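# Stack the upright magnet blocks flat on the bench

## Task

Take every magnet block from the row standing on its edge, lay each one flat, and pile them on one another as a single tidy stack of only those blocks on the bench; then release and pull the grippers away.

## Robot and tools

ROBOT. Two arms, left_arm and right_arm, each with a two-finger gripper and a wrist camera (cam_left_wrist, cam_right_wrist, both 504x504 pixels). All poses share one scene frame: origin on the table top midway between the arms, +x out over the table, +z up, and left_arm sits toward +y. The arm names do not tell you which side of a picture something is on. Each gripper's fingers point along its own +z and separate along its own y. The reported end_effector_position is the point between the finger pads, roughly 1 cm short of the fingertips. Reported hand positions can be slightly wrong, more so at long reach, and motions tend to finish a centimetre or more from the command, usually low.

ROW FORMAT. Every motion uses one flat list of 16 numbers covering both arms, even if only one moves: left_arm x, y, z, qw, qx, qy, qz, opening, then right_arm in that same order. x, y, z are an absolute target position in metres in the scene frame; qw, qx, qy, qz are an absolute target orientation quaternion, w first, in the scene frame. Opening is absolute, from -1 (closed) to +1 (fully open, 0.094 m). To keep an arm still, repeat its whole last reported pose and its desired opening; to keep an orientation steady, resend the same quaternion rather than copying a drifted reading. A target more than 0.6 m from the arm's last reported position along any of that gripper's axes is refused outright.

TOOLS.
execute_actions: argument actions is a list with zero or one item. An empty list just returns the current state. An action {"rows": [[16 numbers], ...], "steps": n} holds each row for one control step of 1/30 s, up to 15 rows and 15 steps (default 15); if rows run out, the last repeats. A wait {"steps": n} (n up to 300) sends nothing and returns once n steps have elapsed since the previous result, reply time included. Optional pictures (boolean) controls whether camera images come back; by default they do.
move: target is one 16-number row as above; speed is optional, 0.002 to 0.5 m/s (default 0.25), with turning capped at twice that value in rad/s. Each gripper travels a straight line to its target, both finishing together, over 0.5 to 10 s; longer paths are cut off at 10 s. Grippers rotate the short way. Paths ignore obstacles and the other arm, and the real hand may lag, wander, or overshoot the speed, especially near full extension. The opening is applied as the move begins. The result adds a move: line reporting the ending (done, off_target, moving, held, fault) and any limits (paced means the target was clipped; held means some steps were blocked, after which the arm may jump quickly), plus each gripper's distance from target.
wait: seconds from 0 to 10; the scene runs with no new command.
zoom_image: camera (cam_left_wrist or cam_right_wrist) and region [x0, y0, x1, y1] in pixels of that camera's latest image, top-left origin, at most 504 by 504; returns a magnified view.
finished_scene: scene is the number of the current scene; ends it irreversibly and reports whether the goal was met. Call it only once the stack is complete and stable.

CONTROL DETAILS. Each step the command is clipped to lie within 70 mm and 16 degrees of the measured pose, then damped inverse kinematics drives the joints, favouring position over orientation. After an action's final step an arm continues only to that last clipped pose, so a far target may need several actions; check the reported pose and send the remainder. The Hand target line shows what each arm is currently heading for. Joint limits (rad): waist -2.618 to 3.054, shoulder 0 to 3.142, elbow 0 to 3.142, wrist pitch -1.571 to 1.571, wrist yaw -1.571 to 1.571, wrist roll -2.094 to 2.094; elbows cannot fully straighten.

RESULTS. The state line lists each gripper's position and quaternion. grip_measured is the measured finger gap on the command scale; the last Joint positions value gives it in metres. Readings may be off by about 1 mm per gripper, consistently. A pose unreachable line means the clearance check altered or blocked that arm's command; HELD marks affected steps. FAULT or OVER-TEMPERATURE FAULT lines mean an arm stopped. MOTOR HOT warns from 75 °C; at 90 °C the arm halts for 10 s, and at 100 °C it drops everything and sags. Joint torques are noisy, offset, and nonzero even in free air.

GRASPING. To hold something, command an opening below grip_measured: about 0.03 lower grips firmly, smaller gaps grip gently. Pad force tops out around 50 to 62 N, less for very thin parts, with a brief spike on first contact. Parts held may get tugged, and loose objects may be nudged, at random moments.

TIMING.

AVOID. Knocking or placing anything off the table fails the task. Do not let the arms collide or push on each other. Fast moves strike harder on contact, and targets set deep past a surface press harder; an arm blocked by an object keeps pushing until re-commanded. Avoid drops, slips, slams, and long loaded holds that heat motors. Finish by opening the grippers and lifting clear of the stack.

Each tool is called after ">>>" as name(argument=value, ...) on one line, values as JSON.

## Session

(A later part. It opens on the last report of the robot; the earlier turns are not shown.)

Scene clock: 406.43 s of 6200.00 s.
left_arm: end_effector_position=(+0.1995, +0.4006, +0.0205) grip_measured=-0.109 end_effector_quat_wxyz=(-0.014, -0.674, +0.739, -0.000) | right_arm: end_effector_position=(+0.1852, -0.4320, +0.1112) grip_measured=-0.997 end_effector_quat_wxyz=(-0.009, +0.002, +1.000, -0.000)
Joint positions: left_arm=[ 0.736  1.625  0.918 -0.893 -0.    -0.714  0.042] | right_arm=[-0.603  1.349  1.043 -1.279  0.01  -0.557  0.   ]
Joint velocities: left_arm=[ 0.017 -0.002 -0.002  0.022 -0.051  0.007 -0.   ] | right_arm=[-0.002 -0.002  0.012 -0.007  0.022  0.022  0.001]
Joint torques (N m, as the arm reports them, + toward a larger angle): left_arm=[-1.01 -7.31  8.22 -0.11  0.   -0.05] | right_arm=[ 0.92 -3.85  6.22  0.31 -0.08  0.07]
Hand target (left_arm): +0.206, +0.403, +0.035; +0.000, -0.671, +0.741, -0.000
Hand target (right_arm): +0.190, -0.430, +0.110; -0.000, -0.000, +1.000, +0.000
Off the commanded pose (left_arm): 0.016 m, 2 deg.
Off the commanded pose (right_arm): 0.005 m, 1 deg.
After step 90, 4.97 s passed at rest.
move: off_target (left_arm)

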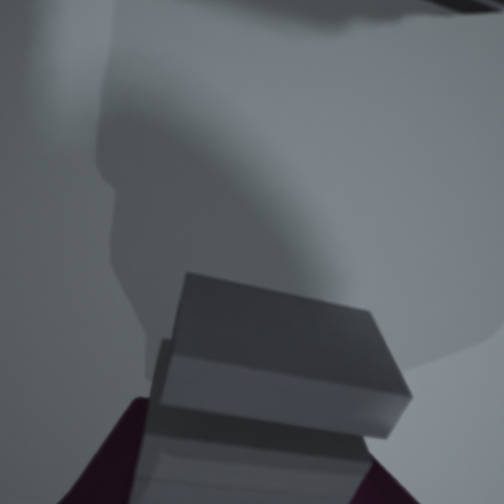

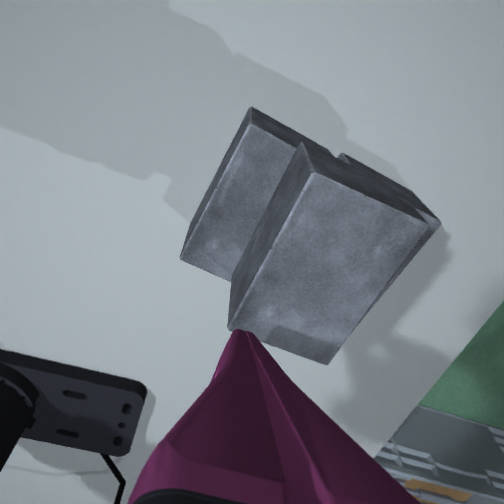

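>>> zoom_image(camera="cam_left_wrist", region=[100, 250, 440, 504])

Region (100, 250, 440, 504) of cam_left_wrist's 504x504 image, scaled by 1.482, with more detail than that image has; it fills the top 377 rows of this view, and the rest is white.

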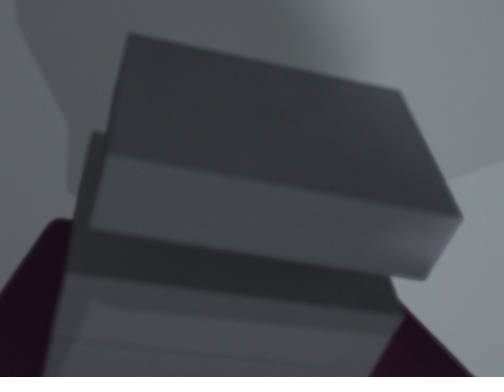

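>>> execute_actions(actions=[{"rows": [[0.206,0.403,0.036,0,-0.671,0.741,0,-0.14,0.19,-0.43,0.11,0,0,1,0,-1],[0.206,0.403,0.037,0,-0.671,0.741,0,-0.14,0.19,-0.43,0.11,0,0,1,0,-1],[0.206,0.403,0.038,0,-0.671,0.741,0,-0.14,0.19,-0.43,0.11,0,0,1,0,-1],[0.206,0.403,0.039,0,-0.671,0.741,0,-0.14,0.19,-0.43,0.11,0,0,1,0,-1],[0.206,0.403,0.040,0,-0.671,0.741,0,-0.14,0.19,-0.43,0.11,0,0,1,0,-1],[0.206,0.403,0.041,0,-0.671,0.741,0,-0.14,0.19,-0.43,0.11,0,0,1,0,-1],[0.206,0.403,0.042,0,-0.671,0.741,0,-0.14,0.19,-0.43,0.11,0,0,1,0,-1],[0.206,0.403,0.043,0,-0.671,0.741,0,-0.14,0.19,-0.43,0.11,0,0,1,0,-1],[0.206,0.403,0.044,0,-0.671,0.741,0,-0.14,0.19,-0.43,0.11,0,0,1,0,-1],[0.206,0.403,0.045,0,-0.671,0.741,0,-0.14,0.19,-0.43,0.11,0,0,1,0,-1]], "steps": 15}])

Scene clock: 434.50 s of 6200.00 s.
left_arm: end_effector_position=(+0.1986, +0.3997, +0.0263) grip_measured=-0.109 end_effector_quat_wxyz=(-0.022, -0.674, +0.738, -0.000) | right_arm: end_effector_position=(+0.1852, -0.4320, +0.1112) grip_measured=-0.997 end_effector_quat_wxyz=(-0.009, +0.002, +1.000, -0.000)
Joint positions: left_arm=[ 0.736  1.625  0.944 -0.934 -0.    -0.714  0.042] | right_arm=[-0.603  1.349  1.043 -1.279  0.01  -0.557  0.   ]
Joint velocities: left_arm=[ 0.012  0.007  0.017 -0.022 -0.007 -0.007 -0.   ] | right_arm=[-0.007 -0.022  0.002 -0.066 -0.051 -0.007 -0.001]
Joint torques (N m, as the arm reports them, + toward a larger angle): left_arm=[-1.03 -8.54  8.27 -0.1   0.   -0.06] | right_arm=[ 0.9  -3.82  6.23  0.3  -0.12  0.05]
Hand target (left_arm): +0.206, +0.403, +0.044; +0.000, -0.671, +0.741, -0.000
Hand target (right_arm): +0.190, -0.430, +0.110; -0.000, -0.000, +1.000, +0.000
Off the commanded pose (left_arm): 0.020 m, 3 deg.
Off the commanded pose (right_arm): 0.005 m, 1 deg.
Steps of this call (steps 1 to 90: nothing new was sent; then 24.57 s passed at rest; steps 91 to 105: all 15 steps of this action). Readings (end_effector_position):
91: left_arm (+0.1991, +0.4002, +0.0205) | right_arm (+0.1852, -0.4320, +0.1112)
92: left_arm (+0.1990, +0.4001, +0.0205) | right_arm (+0.1852, -0.4320, +0.1112)
94: left_arm (+0.1986, +0.3997, +0.0210) | right_arm (+0.1852, -0.4320, +0.1112)
98: left_arm (+0.1987, +0.3998, +0.0237) | right_arm (+0.1852, -0.4320, +0.1112)
105: the state above

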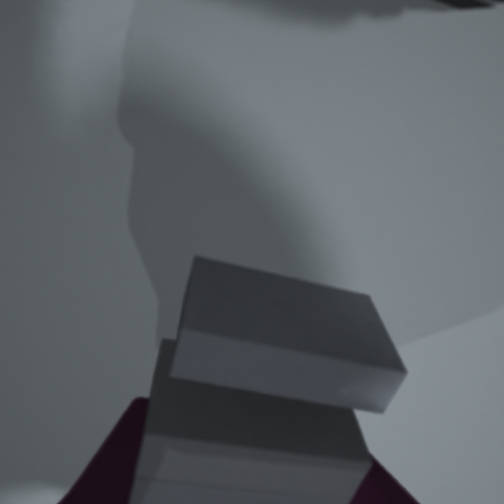

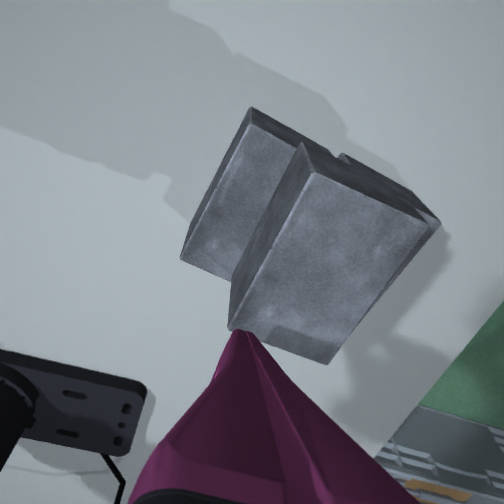

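>>> move(target=[0.206, 0.403, 0.075, 0, -0.671, 0.741, 0, -0.14, 0.19, -0.43, 0.11, 0, 0, 1, 0, -1], speed=0.05)

Scene clock: 442.83 s of 6200.00 s.
left_arm: end_effector_position=(+0.1978, +0.3989, +0.0580) grip_measured=-0.109 end_effector_quat_wxyz=(-0.026, -0.674, +0.738, -0.000) | right_arm: end_effector_position=(+0.1852, -0.4321, +0.1112) grip_measured=-0.997 end_effector_quat_wxyz=(-0.009, +0.002, +1.000, -0.001)
Joint positions: left_arm=[ 0.736  1.581  1.033 -1.075 -0.    -0.714  0.042] | right_arm=[-0.603  1.349  1.043 -1.279  0.011 -0.557  0.   ]
Joint velocities: left_arm=[-0.002 -0.012 -0.002 -0.007 -0.022  0.066 -0.   ] | right_arm=[ 0.017 -0.007 -0.007 -0.051 -0.051 -0.007 -0.   ]
Joint torques (N m, as the arm reports them, + toward a larger angle): left_arm=[-0.89 -7.84  8.64 -0.01  0.01 -0.04] | right_arm=[ 0.89 -3.86  6.28  0.3  -0.14  0.07]
Hand target (left_arm): +0.205, +0.403, +0.075; -0.000, -0.671, +0.741, -0.000
Hand target (right_arm): +0.190, -0.430, +0.110; -0.000, -0.000, +1.000, +0.000
Off the commanded pose (left_arm): 0.019 m, 3 deg.
Off the commanded pose (right_arm): 0.005 m, 1 deg.
After step 90, 3.87 s passed at rest.
move: off_target (left_arm)

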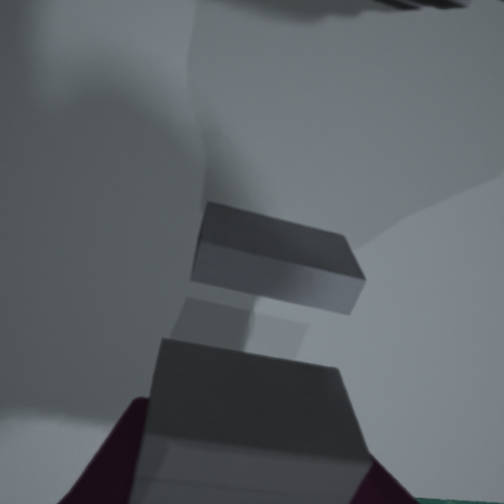

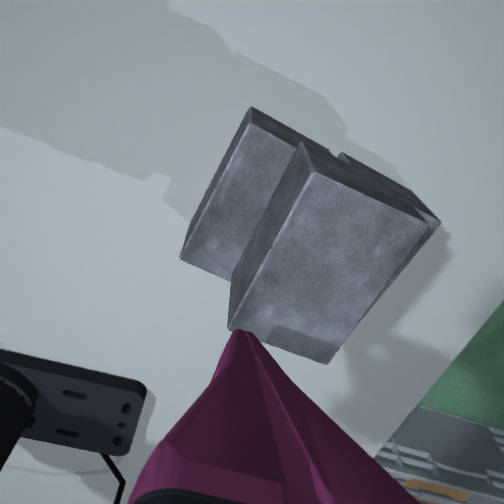

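>>> zoom_image(camera="cam_left_wrist", region=[120, 180, 420, 504])

Region (120, 180, 420, 504) of cam_left_wrist's 504x504 image, scaled by 1.556, with more detail than that image has; it fills the left 467 columns of this view, and the rest is white.

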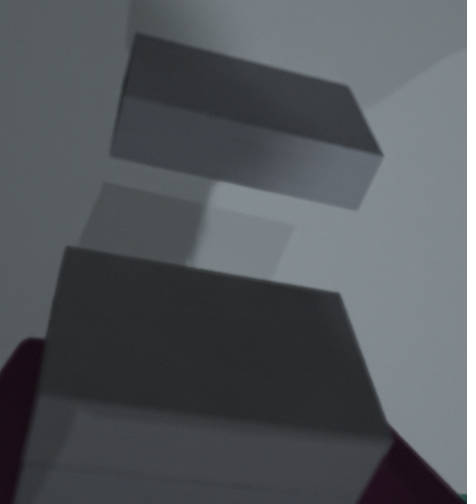

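>>> move(target=[0.206, 0.33, 0.085, 0, -0.671, 0.741, 0, -0.14, 0.19, -0.43, 0.11, 0, 0, 1, 0, -1], speed=0.1)

Scene clock: 461.20 s of 6200.00 s.
left_arm: end_effector_position=(+0.2071, +0.3318, +0.0776) grip_measured=-0.109 end_effector_quat_wxyz=(-0.009, -0.673, +0.740, -0.000) | right_arm: end_effector_position=(+0.1851, -0.4322, +0.1112) grip_measured=-0.997 end_effector_quat_wxyz=(-0.009, +0.002, +1.000, -0.001)
Joint positions: left_arm=[ 0.485  1.399  0.948 -1.138  0.005 -0.961  0.042] | right_arm=[-0.603  1.349  1.043 -1.279  0.011 -0.557  0.   ]
Joint velocities: left_arm=[-0.002  0.007  0.017  0.007 -0.007 -0.007  0.001] | right_arm=[-0.002 -0.007  0.007  0.007  0.022 -0.037 -0.001]
Joint torques (N m, as the arm reports them, + toward a larger angle): left_arm=[-1.   -6.02  6.38  0.06 -0.08 -0.08] | right_arm=[ 0.84 -3.91  6.17  0.31 -0.11  0.07]
Hand target (left_arm): +0.206, +0.330, +0.085; +0.002, -0.672, +0.741, +0.001
Hand target (right_arm): +0.190, -0.430, +0.110; -0.000, -0.000, +1.000, +0.000
Off the commanded pose (left_arm): 0.008 m, 1 deg.
Off the commanded pose (right_arm): 0.005 m, 1 deg.
After step 90, 14.10 s passed at rest.
move: done

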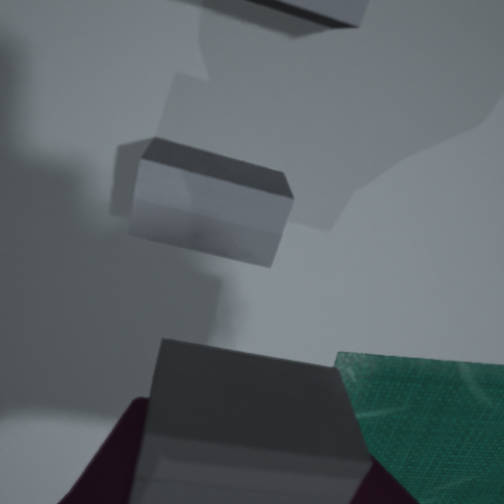

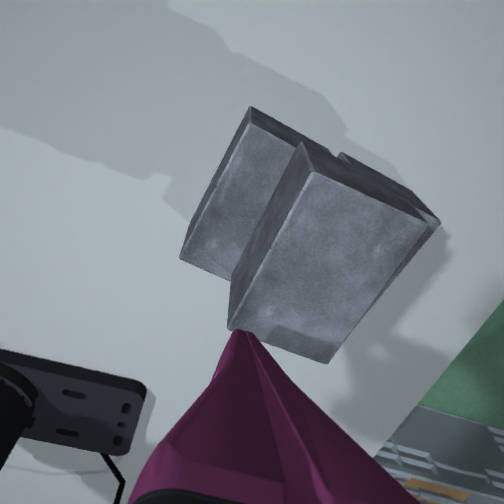

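>>> zoom_image(camera="cam_left_wrist", region=[90, 120, 330, 290])

>>> zoom_image(camera="cam_left_wrist", region=[120, 330, 400, 504])

Region (90, 120, 330, 290) of cam_left_wrist's 504x504 image, scaled by 2.100, with more detail than that image has; it fills the top 357 rows of this view, and the rest is white.

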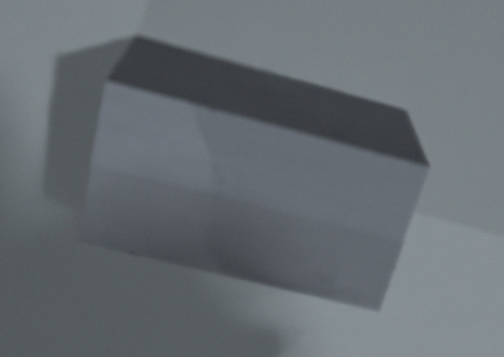

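Region (120, 330, 400, 504) of cam_left_wrist's 504x504 image, scaled by 1.800, with more detail than that image has; it fills the top 313 rows of this view, and the rest is white.

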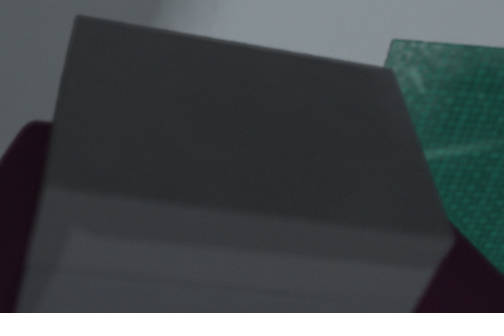

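>>> move(target=[0.274, 0.358, 0.03, 0, -0.2164, 0.9763, 0, -0.14, 0.19, -0.43, 0.11, 0, 0, 1, 0, -1], speed=0.25)

>>> move(target=[0.274, 0.358, 0.012, 0, -0.2164, 0.9763, 0, -0.14, 0.19, -0.43, 0.11, 0, 0, 1, 0, -1], speed=0.04)

Scene clock: 583.87 s of 6200.00 s.
left_arm: end_effector_position=(+0.2573, +0.3525, +0.0205) grip_measured=-0.109 end_effector_quat_wxyz=(-0.027, -0.227, +0.973, -0.009) | right_arm: end_effector_position=(+0.1850, -0.4323, +0.1112) grip_measured=-0.997 end_effector_quat_wxyz=(-0.009, +0.002, +1.000, -0.001)
Joint positions: left_arm=[ 0.46   1.718  1.021 -0.93   0.005  0.031  0.042] | right_arm=[-0.603  1.349  1.043 -1.279  0.012 -0.557  0.   ]
Joint velocities: left_arm=[ 0.002  0.007 -0.002  0.066  0.022  0.007 -0.   ] | right_arm=[ 0.007 -0.007  0.007  0.007  0.007 -0.066  0.001]
Joint torques (N m, as the arm reports them, + toward a larger angle): left_arm=[-1.25 -6.3   8.35  0.31 -0.04  0.02] | right_arm=[ 0.87 -3.8   6.24  0.29 -0.13  0.08]
Hand target (left_arm): +0.274, +0.358, +0.029; +0.000, -0.217, +0.976, +0.000
Hand target (right_arm): +0.190, -0.430, +0.110; -0.000, -0.000, +1.000, +0.000
Off the commanded pose (left_arm): 0.020 m, 3 deg.
Off the commanded pose (right_arm): 0.006 m, 1 deg.
After step 90, 117.00 s passed at rest.
move: off_target (left_arm)

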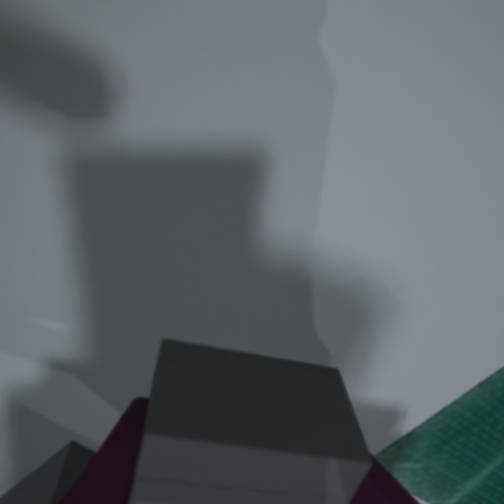

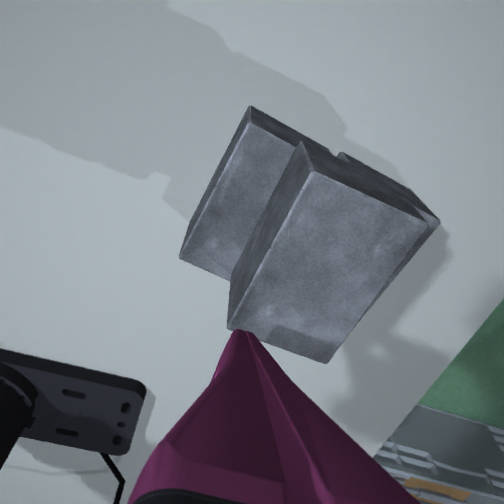

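Scene clock: 584.90 s of 6200.00 s.
left_arm: end_effector_position=(+0.2624, +0.3552, +0.0175) grip_measured=-0.109 end_effector_quat_wxyz=(-0.018, -0.227, +0.974, -0.007) | right_arm: end_effector_position=(+0.1850, -0.4324, +0.1112) grip_measured=-0.997 end_effector_quat_wxyz=(-0.009, +0.002, +1.000, -0.002)
Joint positions: left_arm=[ 0.46   1.728  1.021 -0.903  0.005  0.031  0.042] | right_arm=[-0.603  1.349  1.043 -1.279  0.013 -0.557  0.   ]
Joint velocities: left_arm=[-0.002  0.002  0.007  0.037 -0.037  0.051  0.001] | right_arm=[ 0.002 -0.002 -0.012  0.007 -0.081 -0.066  0.   ]
Joint torques (N m, as the arm reports them, + toward a larger angle): left_arm=[-1.22 -4.76  4.94  0.73 -0.05  0.04] | right_arm=[ 0.87 -3.93  6.24  0.26 -0.14  0.08]
Hand target (left_arm): +0.274, +0.358, +0.012; -0.000, -0.217, +0.976, -0.000
Hand target (right_arm): +0.190, -0.430, +0.110; -0.000, -0.000, +1.000, +0.000
Off the commanded pose (left_arm): 0.013 m, 3 deg.
Off the commanded pose (right_arm): 0.006 m, 1 deg.
move: off_target (left_arm)

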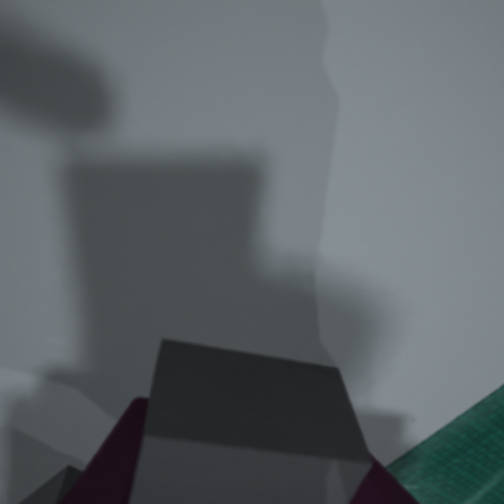

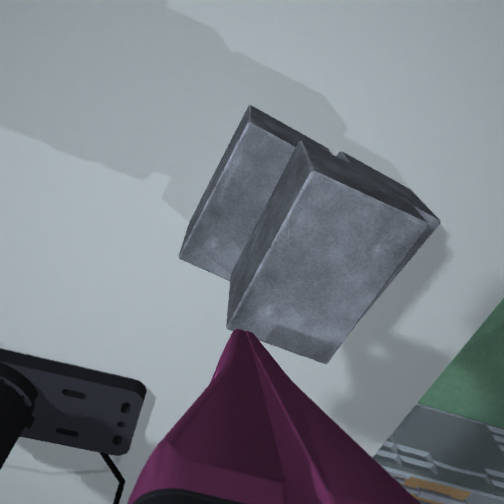

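>>> execute_actions(actions=[])

Scene clock: 603.07 s of 6200.00 s.
left_arm: end_effector_position=(+0.2624, +0.3552, +0.0175) grip_measured=-0.109 end_effector_quat_wxyz=(-0.018, -0.227, +0.974, -0.007) | right_arm: end_effector_position=(+0.1850, -0.4324, +0.1112) grip_measured=-0.997 end_effector_quat_wxyz=(-0.009, +0.002, +1.000, -0.002)
Joint positions: left_arm=[ 0.46   1.728  1.021 -0.903  0.005  0.031  0.042] | right_arm=[-0.603  1.349  1.043 -1.279  0.013 -0.557  0.   ]
Joint velocities: left_arm=[ 0.002  0.007 -0.017 -0.037  0.051 -0.037 -0.   ] | right_arm=[ 0.002 -0.012  0.002 -0.066  0.037 -0.037  0.001]
Joint torques (N m, as the arm reports them, + toward a larger angle): left_arm=[-1.18 -4.77  5.03  0.75 -0.05  0.03] | right_arm=[ 0.9  -3.82  6.29  0.29 -0.13  0.08]
Hand target (left_arm): +0.274, +0.358, +0.012; -0.000, -0.217, +0.976, -0.000
Hand target (right_arm): +0.190, -0.430, +0.110; -0.000, -0.000, +1.000, +0.000
Off the commanded pose (left_arm): 0.013 m, 3 deg.
Off the commanded pose (right_arm): 0.006 m, 1 deg.
Steps of this call (steps 1 to 90: nothing new was sent; then 15.17 s passed at rest). Readings (end_effector_position):
1: left_arm (+0.2624, +0.3552, +0.0175) | right_arm (+0.1850, -0.4324, +0.1112)
2: left_arm (+0.2624, +0.3552, +0.0175) | right_arm (+0.1850, -0.4324, +0.1112)
4: left_arm (+0.2624, +0.3552, +0.0175) | right_arm (+0.1850, -0.4324, +0.1112)
8: left_arm (+0.2624, +0.3552, +0.0175) | right_arm (+0.1850, -0.4324, +0.1112)
90: the state above

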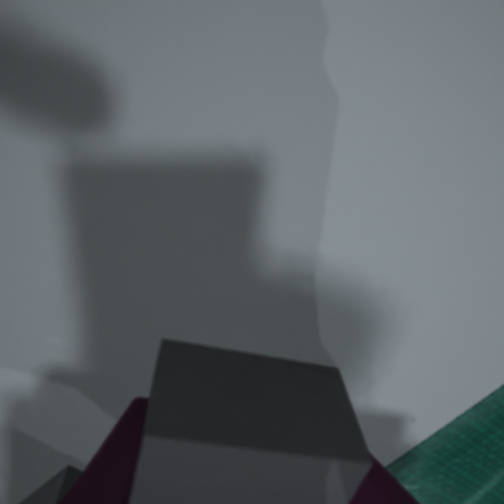

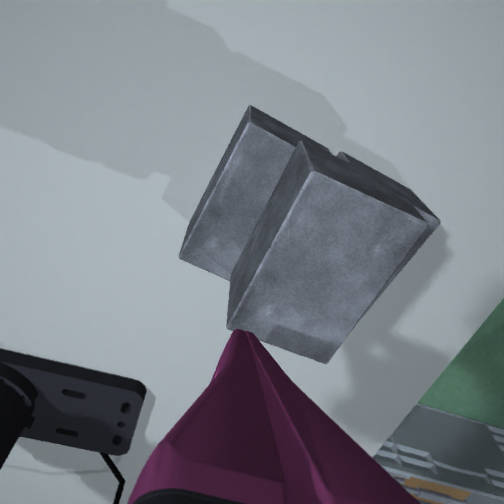

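>>> execute_actions(actions=[{"rows": [[0.274,0.358,0.012,0,-0.2164,0.9763,0,0.1,0.19,-0.43,0.11,0,0,1,0,-1]], "steps": 10}], pictures=false)

>>> move(target=[0.270,0.356,0.017,-0.1695,-0.2131,0.9615,-0.0376,0.1,0.19,-0.43,0.11,0,0,1,0,-1], speed=0.15)

Scene clock: 614.97 s of 6200.00 s.
left_arm: end_effector_position=(+0.2688, +0.3586, +0.0139) grip_measured=+0.097 end_effector_quat_wxyz=(-0.008, -0.226, +0.974, -0.004) | right_arm: end_effector_position=(+0.1850, -0.4324, +0.1112) grip_measured=-0.997 end_effector_quat_wxyz=(-0.009, +0.002, +1.000, -0.002)
Joint positions: left_arm=[ 0.46   1.741  1.021 -0.868  0.005  0.034  0.052] | right_arm=[-0.603  1.349  1.043 -1.279  0.013 -0.557  0.   ]
Joint velocities: left_arm=[-0.002  0.007 -0.007  0.037  0.022 -0.051 -0.001] | right_arm=[-0.017  0.032  0.012 -0.11  -0.007 -0.007  0.001]
Joint torques (N m, as the arm reports them, + toward a larger angle): left_arm=[-1.11 -5.89  4.96  0.41 -0.04  0.01] | right_arm=[ 0.91 -3.87  6.21  0.3  -0.12  0.07]
Hand target (left_arm): +0.274, +0.358, +0.012; +0.000, -0.217, +0.976, -0.000
Hand target (right_arm): +0.190, -0.430, +0.110; -0.000, -0.000, +1.000, +0.000
Off the commanded pose (left_arm): 0.006 m, 2 deg.
Off the commanded pose (right_arm): 0.006 m, 1 deg.
Steps of this call (steps 1 to 90: nothing new was sent; then 8.57 s passed at rest; steps 91 to 100: all 10 steps of this action). Readings (end_effector_position):
91: left_arm (+0.2629, +0.3554, +0.0175) | right_arm (+0.1850, -0.4324, +0.1112)
92: left_arm (+0.2641, +0.3560, +0.0169) | right_arm (+0.1850, -0.4324, +0.1112)
94: left_arm (+0.2661, +0.3572, +0.0153) | right_arm (+0.1850, -0.4324, +0.1112)
98: left_arm (+0.2682, +0.3582, +0.0139) | right_arm (+0.1850, -0.4324, +0.1112)
100: the state above

Scene clock: 616.90 s of 6200.00 s.
left_arm: end_effector_position=(+0.2661, +0.3570, +0.0135) grip_measured=+0.097 end_effector_quat_wxyz=(-0.169, -0.216, +0.961, -0.039) | right_arm: end_effector_position=(+0.1849, -0.4325, +0.1112) grip_measured=-0.997 end_effector_quat_wxyz=(-0.010, +0.002, +1.000, -0.002)
Joint positions: left_arm=[ 0.45   2.033  1.351 -1.236 -0.011  0.034  0.052] | right_arm=[-0.603  1.349  1.043 -1.279  0.013 -0.557  0.   ]
Joint velocities: left_arm=[-0.002 -0.032  0.002 -0.066 -0.037  0.081 -0.002] | right_arm=[-0.002 -0.002 -0.002  0.007 -0.007 -0.007  0.   ]
Joint torques (N m, as the arm reports them, + toward a larger angle): left_arm=[-1.06 -7.86  6.76 -0.48 -0.05 -0.05] | right_arm=[ 0.89 -3.84  6.19  0.28 -0.14  0.07]
Hand target (left_arm): +0.270, +0.356, +0.017; -0.169, -0.211, +0.962, -0.036
Hand target (right_arm): +0.190, -0.430, +0.110; -0.000, -0.000, +1.000, +0.000
Off the commanded pose (left_arm): 0.005 m, 0 deg.
Off the commanded pose (right_arm): 0.006 m, 1 deg.
move: done

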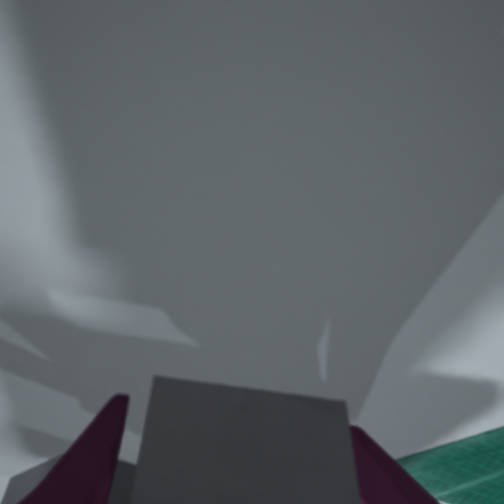

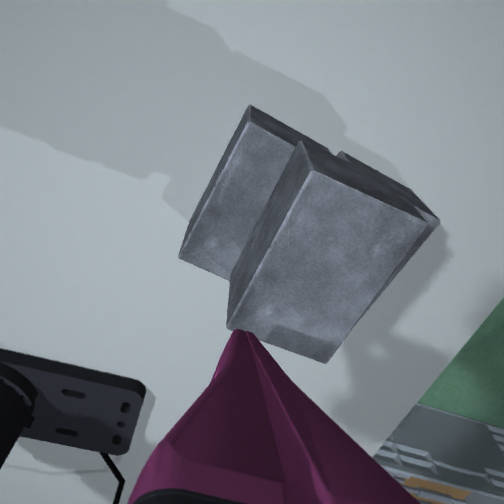

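>>> move(target=[0.2615,0.352,0.022,-0.1695,-0.2131,0.9615,-0.0376,0.1,0.19,-0.43,0.11,0,0,1,0,-1], speed=0.1)

Scene clock: 623.43 s of 6200.00 s.
left_arm: end_effector_position=(+0.2633, +0.3556, +0.0134) grip_measured=+0.097 end_effector_quat_wxyz=(-0.173, -0.216, +0.960, -0.040) | right_arm: end_effector_position=(+0.1849, -0.4326, +0.1112) grip_measured=-0.997 end_effector_quat_wxyz=(-0.010, +0.002, +1.000, -0.002)
Joint positions: left_arm=[ 0.45   2.031  1.343 -1.24  -0.011  0.034  0.052] | right_arm=[-0.603  1.349  1.043 -1.279  0.014 -0.557  0.   ]
Joint velocities: left_arm=[-0.002 -0.017  0.002  0.007 -0.022  0.037 -0.001] | right_arm=[-0.007  0.012 -0.007 -0.022 -0.051  0.007 -0.   ]
Joint torques (N m, as the arm reports them, + toward a larger angle): left_arm=[ -0.85 -10.55   4.14  -0.49  -0.01  -0.04] | right_arm=[ 0.85 -3.88  6.24  0.3  -0.14  0.08]
Hand target (left_arm): +0.262, +0.352, +0.022; -0.170, -0.213, +0.961, -0.038
Hand target (right_arm): +0.190, -0.430, +0.110; -0.000, -0.000, +1.000, +0.000
Off the commanded pose (left_arm): 0.010 m, 1 deg.
Off the commanded pose (right_arm): 0.006 m, 1 deg.
After step 90, 2.83 s passed at rest.
move: done

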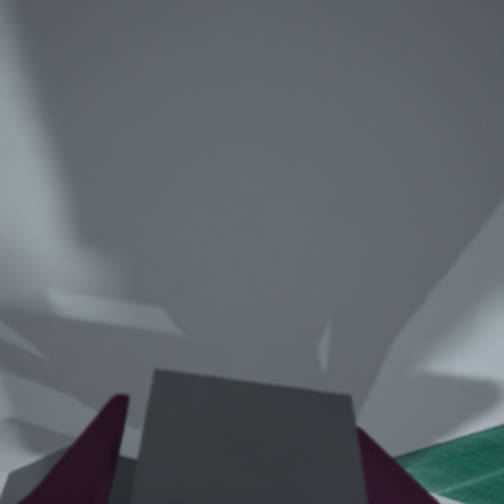

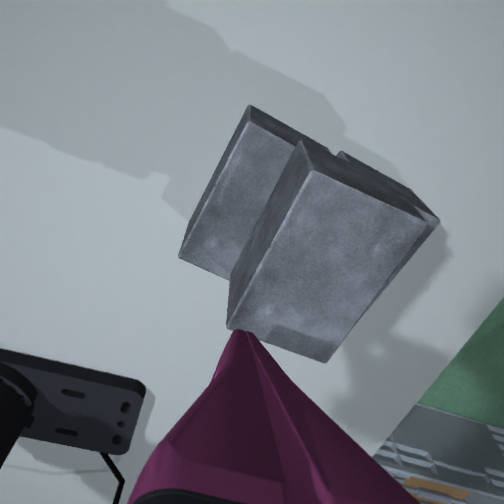

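>>> move(target=[0.254,0.348,0.030,-0.1695,-0.2131,0.9615,-0.0376,0.1,0.19,-0.43,0.11,0,0,1,0,-1], speed=0.1)

Scene clock: 626.43 s of 6200.00 s.
left_arm: end_effector_position=(+0.2551, +0.3513, +0.0218) grip_measured=+0.097 end_effector_quat_wxyz=(-0.174, -0.216, +0.960, -0.040) | right_arm: end_effector_position=(+0.1848, -0.4326, +0.1112) grip_measured=-0.997 end_effector_quat_wxyz=(-0.010, +0.002, +1.000, -0.002)
Joint positions: left_arm=[ 0.45   1.987  1.314 -1.256 -0.011  0.034  0.052] | right_arm=[-0.603  1.349  1.043 -1.279  0.014 -0.557  0.   ]
Joint velocities: left_arm=[ 0.017 -0.012 -0.002 -0.037  0.022 -0.037 -0.001] | right_arm=[ 0.012 -0.007 -0.002  0.022  0.022  0.007 -0.   ]
Joint torques (N m, as the arm reports them, + toward a larger angle): left_arm=[ -0.88 -10.09   4.46  -0.49  -0.02  -0.05] | right_arm=[ 0.88 -3.92  6.25  0.3  -0.15  0.09]
Hand target (left_arm): +0.254, +0.348, +0.030; -0.170, -0.213, +0.961, -0.038
Hand target (right_arm): +0.190, -0.430, +0.110; -0.000, -0.000, +1.000, -0.000
Off the commanded pose (left_arm): 0.009 m, 1 deg.
Off the commanded pose (right_arm): 0.006 m, 1 deg.
move: done

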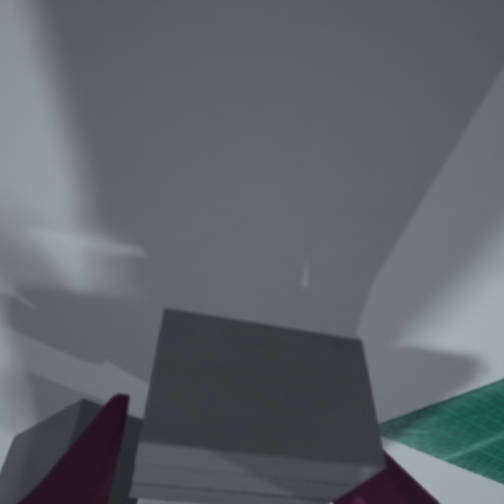

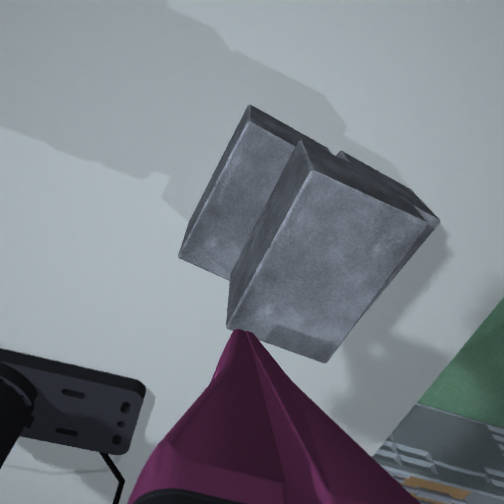

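>>> move(target=[0.264,0.356,0.014,-0.1695,-0.2131,0.9615,-0.0376,0.1,0.19,-0.43,0.11,0,0,1,0,-1], speed=0.1)

Scene clock: 632.00 s of 6200.00 s.
left_arm: end_effector_position=(+0.2531, +0.3503, +0.0134) grip_measured=+0.097 end_effector_quat_wxyz=(-0.188, -0.215, +0.957, -0.044) | right_arm: end_effector_position=(+0.1849, -0.4326, +0.1112) grip_measured=-0.997 end_effector_quat_wxyz=(-0.010, +0.002, +1.000, -0.002)
Joint positions: left_arm=[ 0.45   2.02   1.315 -1.253 -0.011  0.034  0.052] | right_arm=[-0.603  1.349  1.043 -1.279  0.014 -0.557  0.   ]
Joint velocities: left_arm=[-0.027 -0.007 -0.007 -0.007  0.022  0.022 -0.   ] | right_arm=[ 0.007 -0.002 -0.002 -0.051 -0.081 -0.051 -0.002]
Joint torques (N m, as the arm reports them, + toward a larger angle): left_arm=[-0.28 -7.64  6.84 -0.21 -0.05  0.02] | right_arm=[ 0.89 -3.88  6.2   0.3  -0.17  0.07]
Hand target (left_arm): +0.264, +0.356, +0.014; -0.169, -0.213, +0.961, -0.038
Hand target (right_arm): +0.190, -0.430, +0.110; -0.000, -0.000, +1.000, +0.000
Off the commanded pose (left_arm): 0.012 m, 2 deg.
Off the commanded pose (right_arm): 0.006 m, 1 deg.
After step 90, 1.87 s passed at rest.
move: off_target (left_arm)

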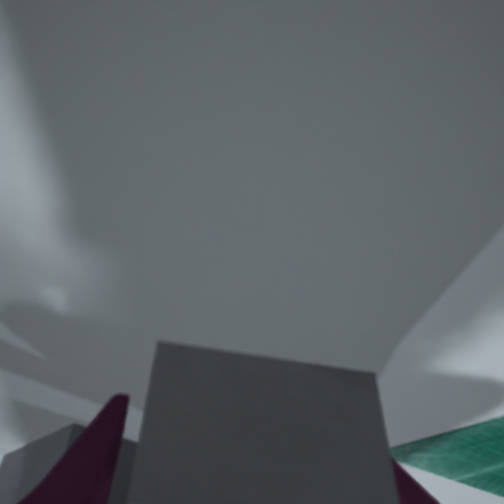

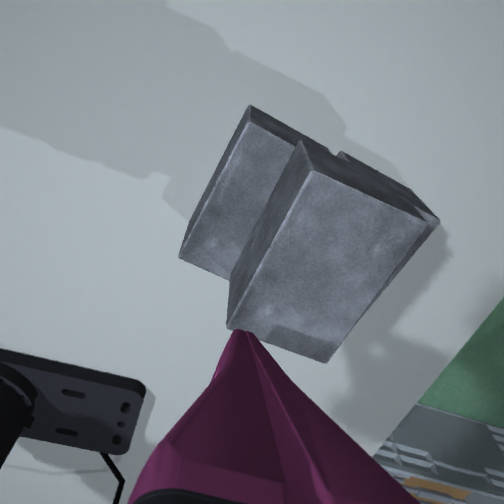

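>>> move(target=[0.270,0.359,0.020,-0.1695,-0.2131,0.9615,-0.0376,0.1,0.19,-0.43,0.11,0,0,1,0,-1], speed=0.1)

Scene clock: 635.97 s of 6200.00 s.
left_arm: end_effector_position=(+0.2651, +0.3565, +0.0160) grip_measured=+0.097 end_effector_quat_wxyz=(-0.173, -0.216, +0.960, -0.040) | right_arm: end_effector_position=(+0.1849, -0.4326, +0.1112) grip_measured=-0.997 end_effector_quat_wxyz=(-0.010, +0.002, +1.000, -0.002)
Joint positions: left_arm=[ 0.45   2.034  1.36  -1.254 -0.011  0.034  0.052] | right_arm=[-0.603  1.349  1.043 -1.279  0.014 -0.557  0.   ]
Joint velocities: left_arm=[ 0.002  0.032  0.007  0.066 -0.007 -0.051  0.001] | right_arm=[ 0.002  0.012 -0.002 -0.007  0.037  0.037 -0.001]
Joint torques (N m, as the arm reports them, + toward a larger angle): left_arm=[-0.2  -7.9   7.03 -0.48 -0.02  0.01] | right_arm=[ 0.94 -3.94  6.24  0.29 -0.14  0.08]
Hand target (left_arm): +0.270, +0.359, +0.020; -0.169, -0.213, +0.961, -0.038
Hand target (right_arm): +0.190, -0.430, +0.110; -0.000, -0.000, +1.000, +0.000
Off the commanded pose (left_arm): 0.007 m, 1 deg.
Off the commanded pose (right_arm): 0.006 m, 1 deg.
After step 90, 0.23 s passed at rest.
move: done

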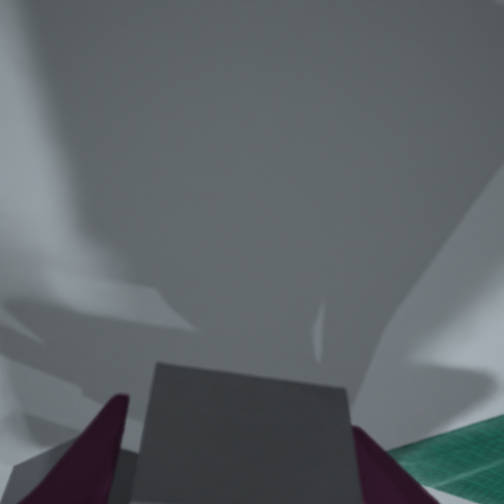

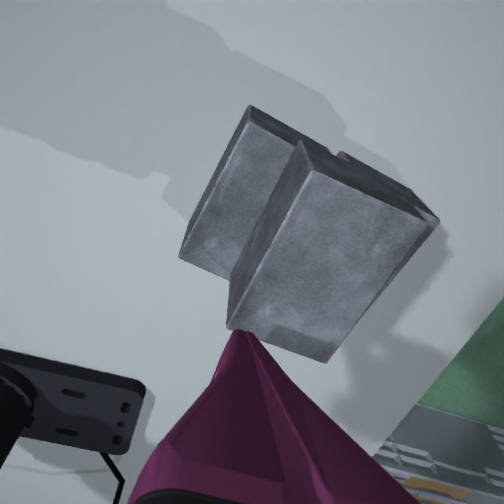

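>>> move(target=[0.2525,0.347,0.027,-0.1695,-0.2131,0.9615,-0.0376,0.1,0.19,-0.43,0.11,0,0,1,0,-1], speed=0.1)

Scene clock: 664.17 s of 6200.00 s.
left_arm: end_effector_position=(+0.2516, +0.3496, +0.0198) grip_measured=+0.097 end_effector_quat_wxyz=(-0.179, -0.216, +0.959, -0.041) | right_arm: end_effector_position=(+0.1849, -0.4326, +0.1112) grip_measured=-0.997 end_effector_quat_wxyz=(-0.010, +0.002, +1.000, -0.002)
Joint positions: left_arm=[ 0.45   1.986  1.3   -1.254 -0.011  0.034  0.052] | right_arm=[-0.603  1.349  1.043 -1.279  0.014 -0.557  0.   ]
Joint velocities: left_arm=[ 0.007 -0.032  0.007 -0.022  0.066 -0.095  0.001] | right_arm=[ 0.017 -0.032 -0.002  0.037  0.051 -0.022  0.   ]
Joint torques (N m, as the arm reports them, + toward a larger angle): left_arm=[ -0.93 -10.08   4.4   -0.42   0.    -0.03] | right_arm=[ 0.84 -3.85  6.2   0.3  -0.14  0.08]
Hand target (left_arm): +0.253, +0.347, +0.027; -0.169, -0.213, +0.961, -0.038
Hand target (right_arm): +0.190, -0.430, +0.110; -0.000, -0.000, +1.000, +0.000
Off the commanded pose (left_arm): 0.008 m, 1 deg.
Off the commanded pose (right_arm): 0.006 m, 1 deg.
After step 90, 24.47 s passed at rest.
move: done

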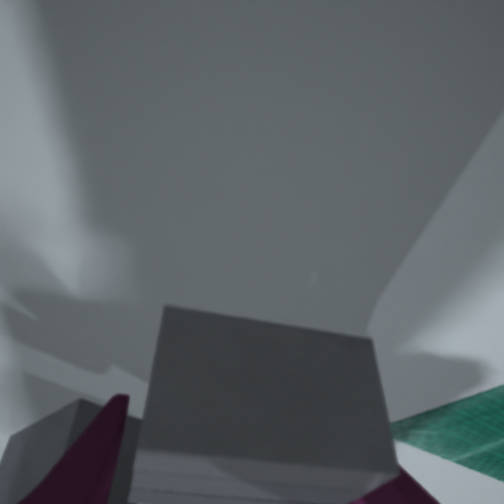

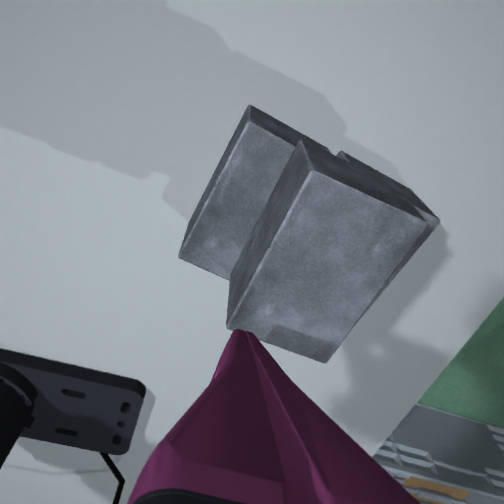

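>>> move(target=[0.2605,0.354,0.023,-0.1695,-0.2131,0.9615,-0.0376,0.1,0.19,-0.43,0.11,0,0,1,0,-1], speed=0.05)

Scene clock: 675.53 s of 6200.00 s.
left_arm: end_effector_position=(+0.2539, +0.3507, +0.0195) grip_measured=+0.097 end_effector_quat_wxyz=(-0.177, -0.216, +0.959, -0.041) | right_arm: end_effector_position=(+0.1849, -0.4326, +0.1112) grip_measured=-0.997 end_effector_quat_wxyz=(-0.010, +0.002, +1.000, -0.002)
Joint positions: left_arm=[ 0.45   1.993  1.31  -1.254 -0.011  0.034  0.052] | right_arm=[-0.603  1.349  1.043 -1.279  0.014 -0.557  0.   ]
Joint velocities: left_arm=[-0.012 -0.007 -0.002  0.022 -0.037  0.022 -0.001] | right_arm=[-0.007 -0.002  0.007  0.007 -0.022 -0.037 -0.001]
Joint torques (N m, as the arm reports them, + toward a larger angle): left_arm=[-0.26 -7.52  7.24 -0.4  -0.05  0.  ] | right_arm=[ 0.89 -3.82  6.25  0.29 -0.16  0.08]
Hand target (left_arm): +0.260, +0.354, +0.023; -0.169, -0.213, +0.962, -0.038
Hand target (right_arm): +0.190, -0.430, +0.110; -0.000, -0.000, +1.000, +0.000
Off the commanded pose (left_arm): 0.008 m, 1 deg.
Off the commanded pose (right_arm): 0.006 m, 1 deg.
After step 90, 7.63 s passed at rest.
move: done

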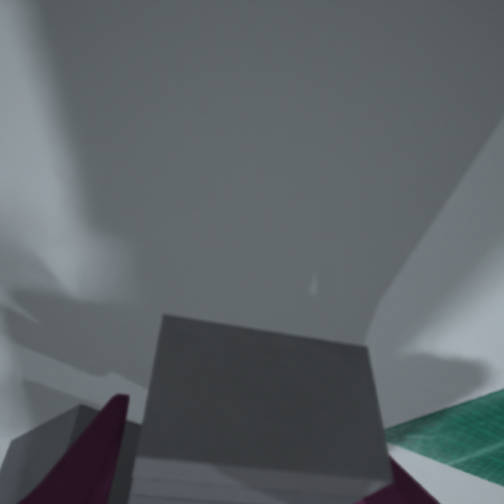

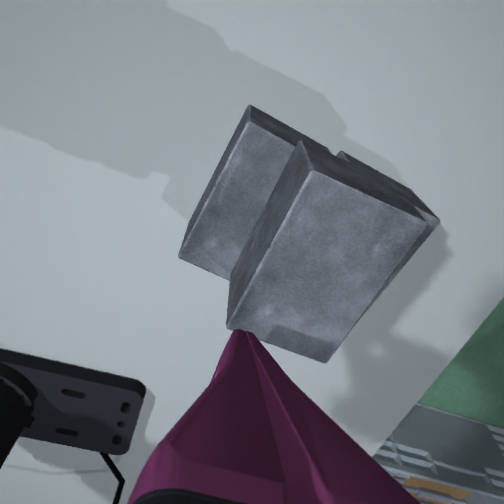

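>>> execute_actions(actions=[{"rows": [[0.2605,0.354,0.023,-0.1695,-0.2131,0.9615,-0.0376,-0.14,0.19,-0.43,0.11,0,0,1,0,-1]], "steps": 15}])

Scene clock: 678.00 s of 6200.00 s.
left_arm: end_effector_position=(+0.2538, +0.3508, +0.0195) grip_measured=-0.110 end_effector_quat_wxyz=(-0.178, -0.216, +0.959, -0.041) | right_arm: end_effector_position=(+0.1849, -0.4326, +0.1112) grip_measured=-0.997 end_effector_quat_wxyz=(-0.010, +0.002, +1.000, -0.002)
Joint positions: left_arm=[ 0.45   1.993  1.31  -1.254 -0.012  0.034  0.042] | right_arm=[-0.603  1.349  1.043 -1.279  0.014 -0.557  0.   ]
Joint velocities: left_arm=[ 0.007 -0.007  0.002  0.007  0.051  0.022  0.001] | right_arm=[ 0.002 -0.002 -0.017 -0.022 -0.037 -0.022 -0.001]
Joint torques (N m, as the arm reports them, + toward a larger angle): left_arm=[-0.18 -7.61  7.17 -0.44 -0.03  0.01] | right_arm=[ 0.88 -3.85  6.21  0.28 -0.15  0.09]
Hand target (left_arm): +0.260, +0.354, +0.023; -0.169, -0.213, +0.961, -0.038
Hand target (right_arm): +0.190, -0.430, +0.110; -0.000, -0.000, +1.000, +0.000
Off the commanded pose (left_arm): 0.008 m, 1 deg.
Off the commanded pose (right_arm): 0.006 m, 1 deg.
Steps of this call (steps 1 to 59: nothing new was sent; steps 60 to 74: all 15 steps of this action). Readings (end_effector_position):
60: left_arm (+0.2539, +0.3507, +0.0195) | right_arm (+0.1849, -0.4326, +0.1112)
61: left_arm (+0.2538, +0.3508, +0.0195) | right_arm (+0.1849, -0.4326, +0.1112)
63: left_arm (+0.2538, +0.3508, +0.0195) | right_arm (+0.1849, -0.4326, +0.1112)
67: left_arm (+0.2538, +0.3508, +0.0195) | right_arm (+0.1849, -0.4326, +0.1112)
74: the state above

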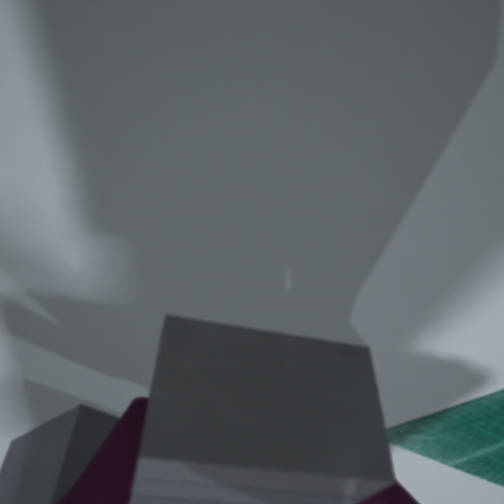

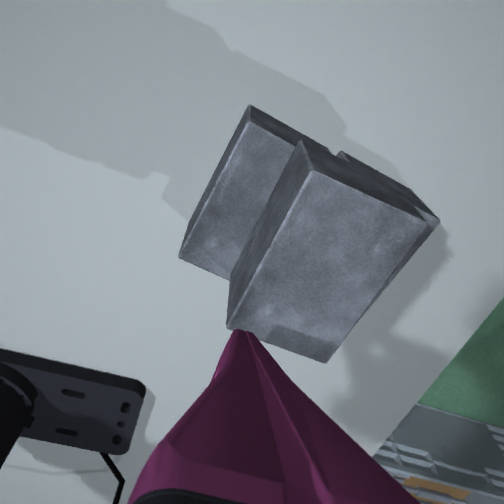

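>>> move(target=[0.2605,0.354,0.08,-0.1695,-0.2131,0.9615,-0.0376,-0.14,0.19,-0.43,0.11,0,0,1,0,-1], speed=0.1)

Scene clock: 681.93 s of 6200.00 s.
left_arm: end_effector_position=(+0.2581, +0.3530, +0.0644) grip_measured=-0.110 end_effector_quat_wxyz=(-0.182, -0.216, +0.958, -0.042) | right_arm: end_effector_position=(+0.1849, -0.4326, +0.1112) grip_measured=-0.997 end_effector_quat_wxyz=(-0.010, +0.002, +1.000, -0.002)
Joint positions: left_arm=[ 0.45   1.96   1.449 -1.436 -0.012  0.034  0.042] | right_arm=[-0.603  1.349  1.043 -1.279  0.014 -0.557  0.   ]
Joint velocities: left_arm=[-0.002  0.007 -0.007  0.051 -0.007 -0.022  0.001] | right_arm=[ 0.002 -0.012 -0.002 -0.051 -0.007 -0.139 -0.   ]
Joint torques (N m, as the arm reports them, + toward a larger angle): left_arm=[ -0.22 -10.17   7.56  -0.66  -0.03   0.01] | right_arm=[ 0.96 -3.83  6.24  0.28 -0.14  0.08]
Hand target (left_arm): +0.260, +0.354, +0.080; -0.170, -0.213, +0.961, -0.038
Hand target (right_arm): +0.190, -0.430, +0.110; -0.000, -0.000, +1.000, +0.000
Off the commanded pose (left_arm): 0.016 m, 2 deg.
Off the commanded pose (right_arm): 0.006 m, 1 deg.
move: off_target (left_arm)

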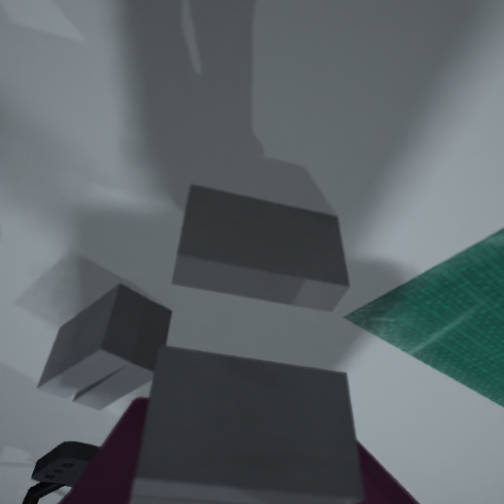

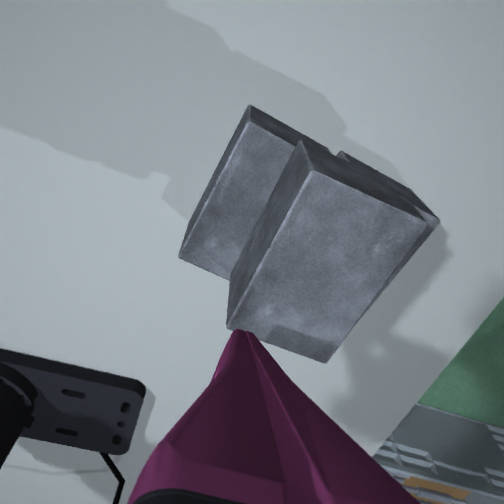

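>>> move(target=[0.410,0.422,0.085,0.5600,-0.1773,0.7998,0.1241,-0.14,0.19,-0.43,0.11,0,0,1,0,-1], speed=0.25)

Scene clock: 711.93 s of 6200.00 s.
left_arm: end_effector_position=(+0.4021, +0.4188, +0.0594) grip_measured=-0.110 end_effector_quat_wxyz=(+0.524, -0.193, +0.822, +0.113) | right_arm: end_effector_position=(+0.1849, -0.4326, +0.1112) grip_measured=-0.997 end_effector_quat_wxyz=(-0.010, +0.002, +1.000, -0.002)
Joint positions: left_arm=[ 0.45   1.76   0.516  0.805  0.033 -0.003  0.042] | right_arm=[-0.603  1.349  1.043 -1.279  0.014 -0.557  0.   ]
Joint velocities: left_arm=[-0.002  0.007 -0.002  0.022 -0.066 -0.007 -0.001] | right_arm=[-0.007  0.007  0.012  0.051  0.022 -0.007  0.   ]
Joint torques (N m, as the arm reports them, + toward a larger angle): left_arm=[ 0.11 -6.    5.62  2.27  0.09 -0.06] | right_arm=[ 0.8  -3.85  6.23  0.31 -0.13  0.07]
Hand target (left_arm): +0.411, +0.423, +0.081; +0.561, -0.186, +0.798, +0.118
Hand target (right_arm): +0.190, -0.430, +0.110; -0.000, -0.000, +1.000, +0.000
Off the commanded pose (left_arm): 0.027 m, 5 deg.
Off the commanded pose (right_arm): 0.006 m, 1 deg.
After step 90, 23.03 s passed at rest.
move: off_target (left_arm)

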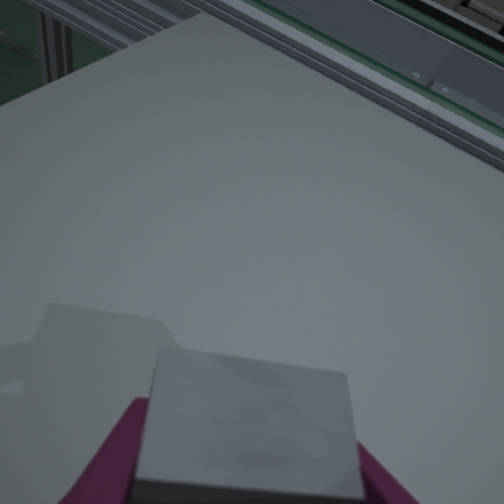

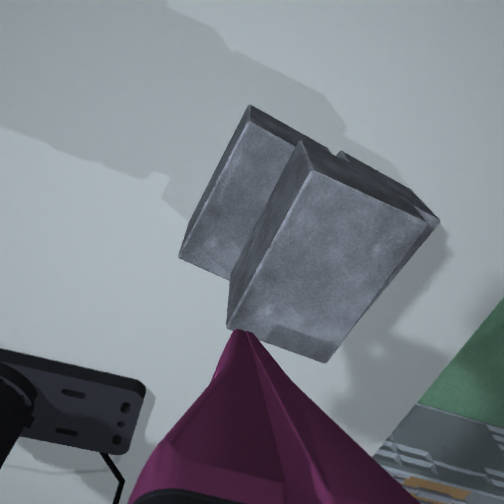

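>>> move(target=[0.410,0.422,0.030,0.5875,-0.1728,0.7797,0.1302,-0.14,0.19,-0.43,0.11,0,0,1,0,-1], speed=0.06)

Scene clock: 721.70 s of 6200.00 s.
left_arm: end_effector_position=(+0.4041, +0.4197, +0.0115) grip_measured=-0.110 end_effector_quat_wxyz=(+0.558, -0.183, +0.800, +0.124) | right_arm: end_effector_position=(+0.1849, -0.4326, +0.1112) grip_measured=-0.997 end_effector_quat_wxyz=(-0.010, +0.002, +1.000, -0.002)
Joint positions: left_arm=[0.45  2.105 0.472 1.28  0.034 0.006 0.042] | right_arm=[-0.603  1.349  1.043 -1.279  0.014 -0.557  0.   ]
Joint velocities: left_arm=[ 0.007  0.012 -0.012  0.037 -0.037  0.022 -0.001] | right_arm=[-0.012  0.007 -0.002 -0.022  0.051 -0.007 -0.   ]
Joint torques (N m, as the arm reports them, + toward a larger angle): left_arm=[ 0.16 -6.83  2.96  2.25  0.11  0.03] | right_arm=[ 0.94 -3.87  6.2   0.28 -0.15  0.08]
Hand target (left_arm): +0.410, +0.422, +0.029; +0.587, -0.173, +0.780, +0.129
Hand target (right_arm): +0.190, -0.430, +0.110; -0.000, -0.000, +1.000, +0.000
Off the commanded pose (left_arm): 0.020 m, 4 deg.
Off the commanded pose (right_arm): 0.006 m, 1 deg.
After step 90, 5.07 s passed at rest.
move: off_target (left_arm)

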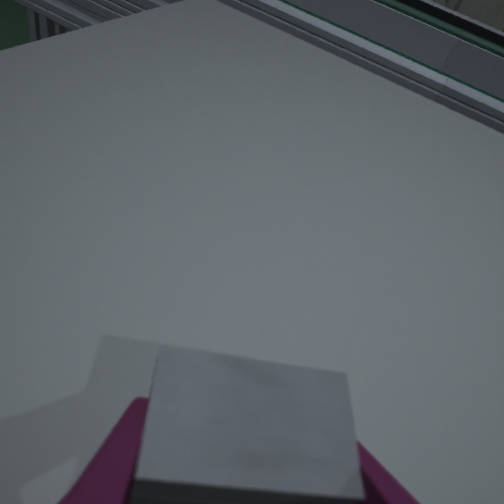

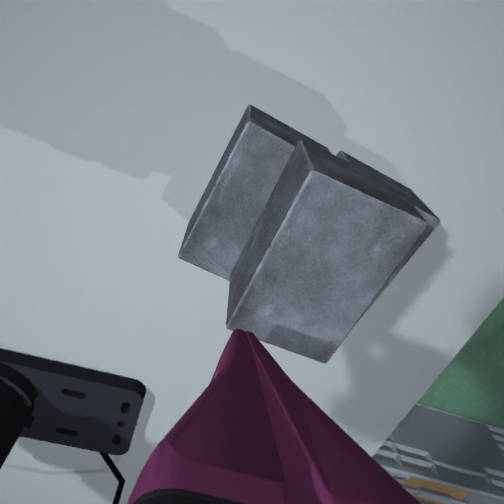

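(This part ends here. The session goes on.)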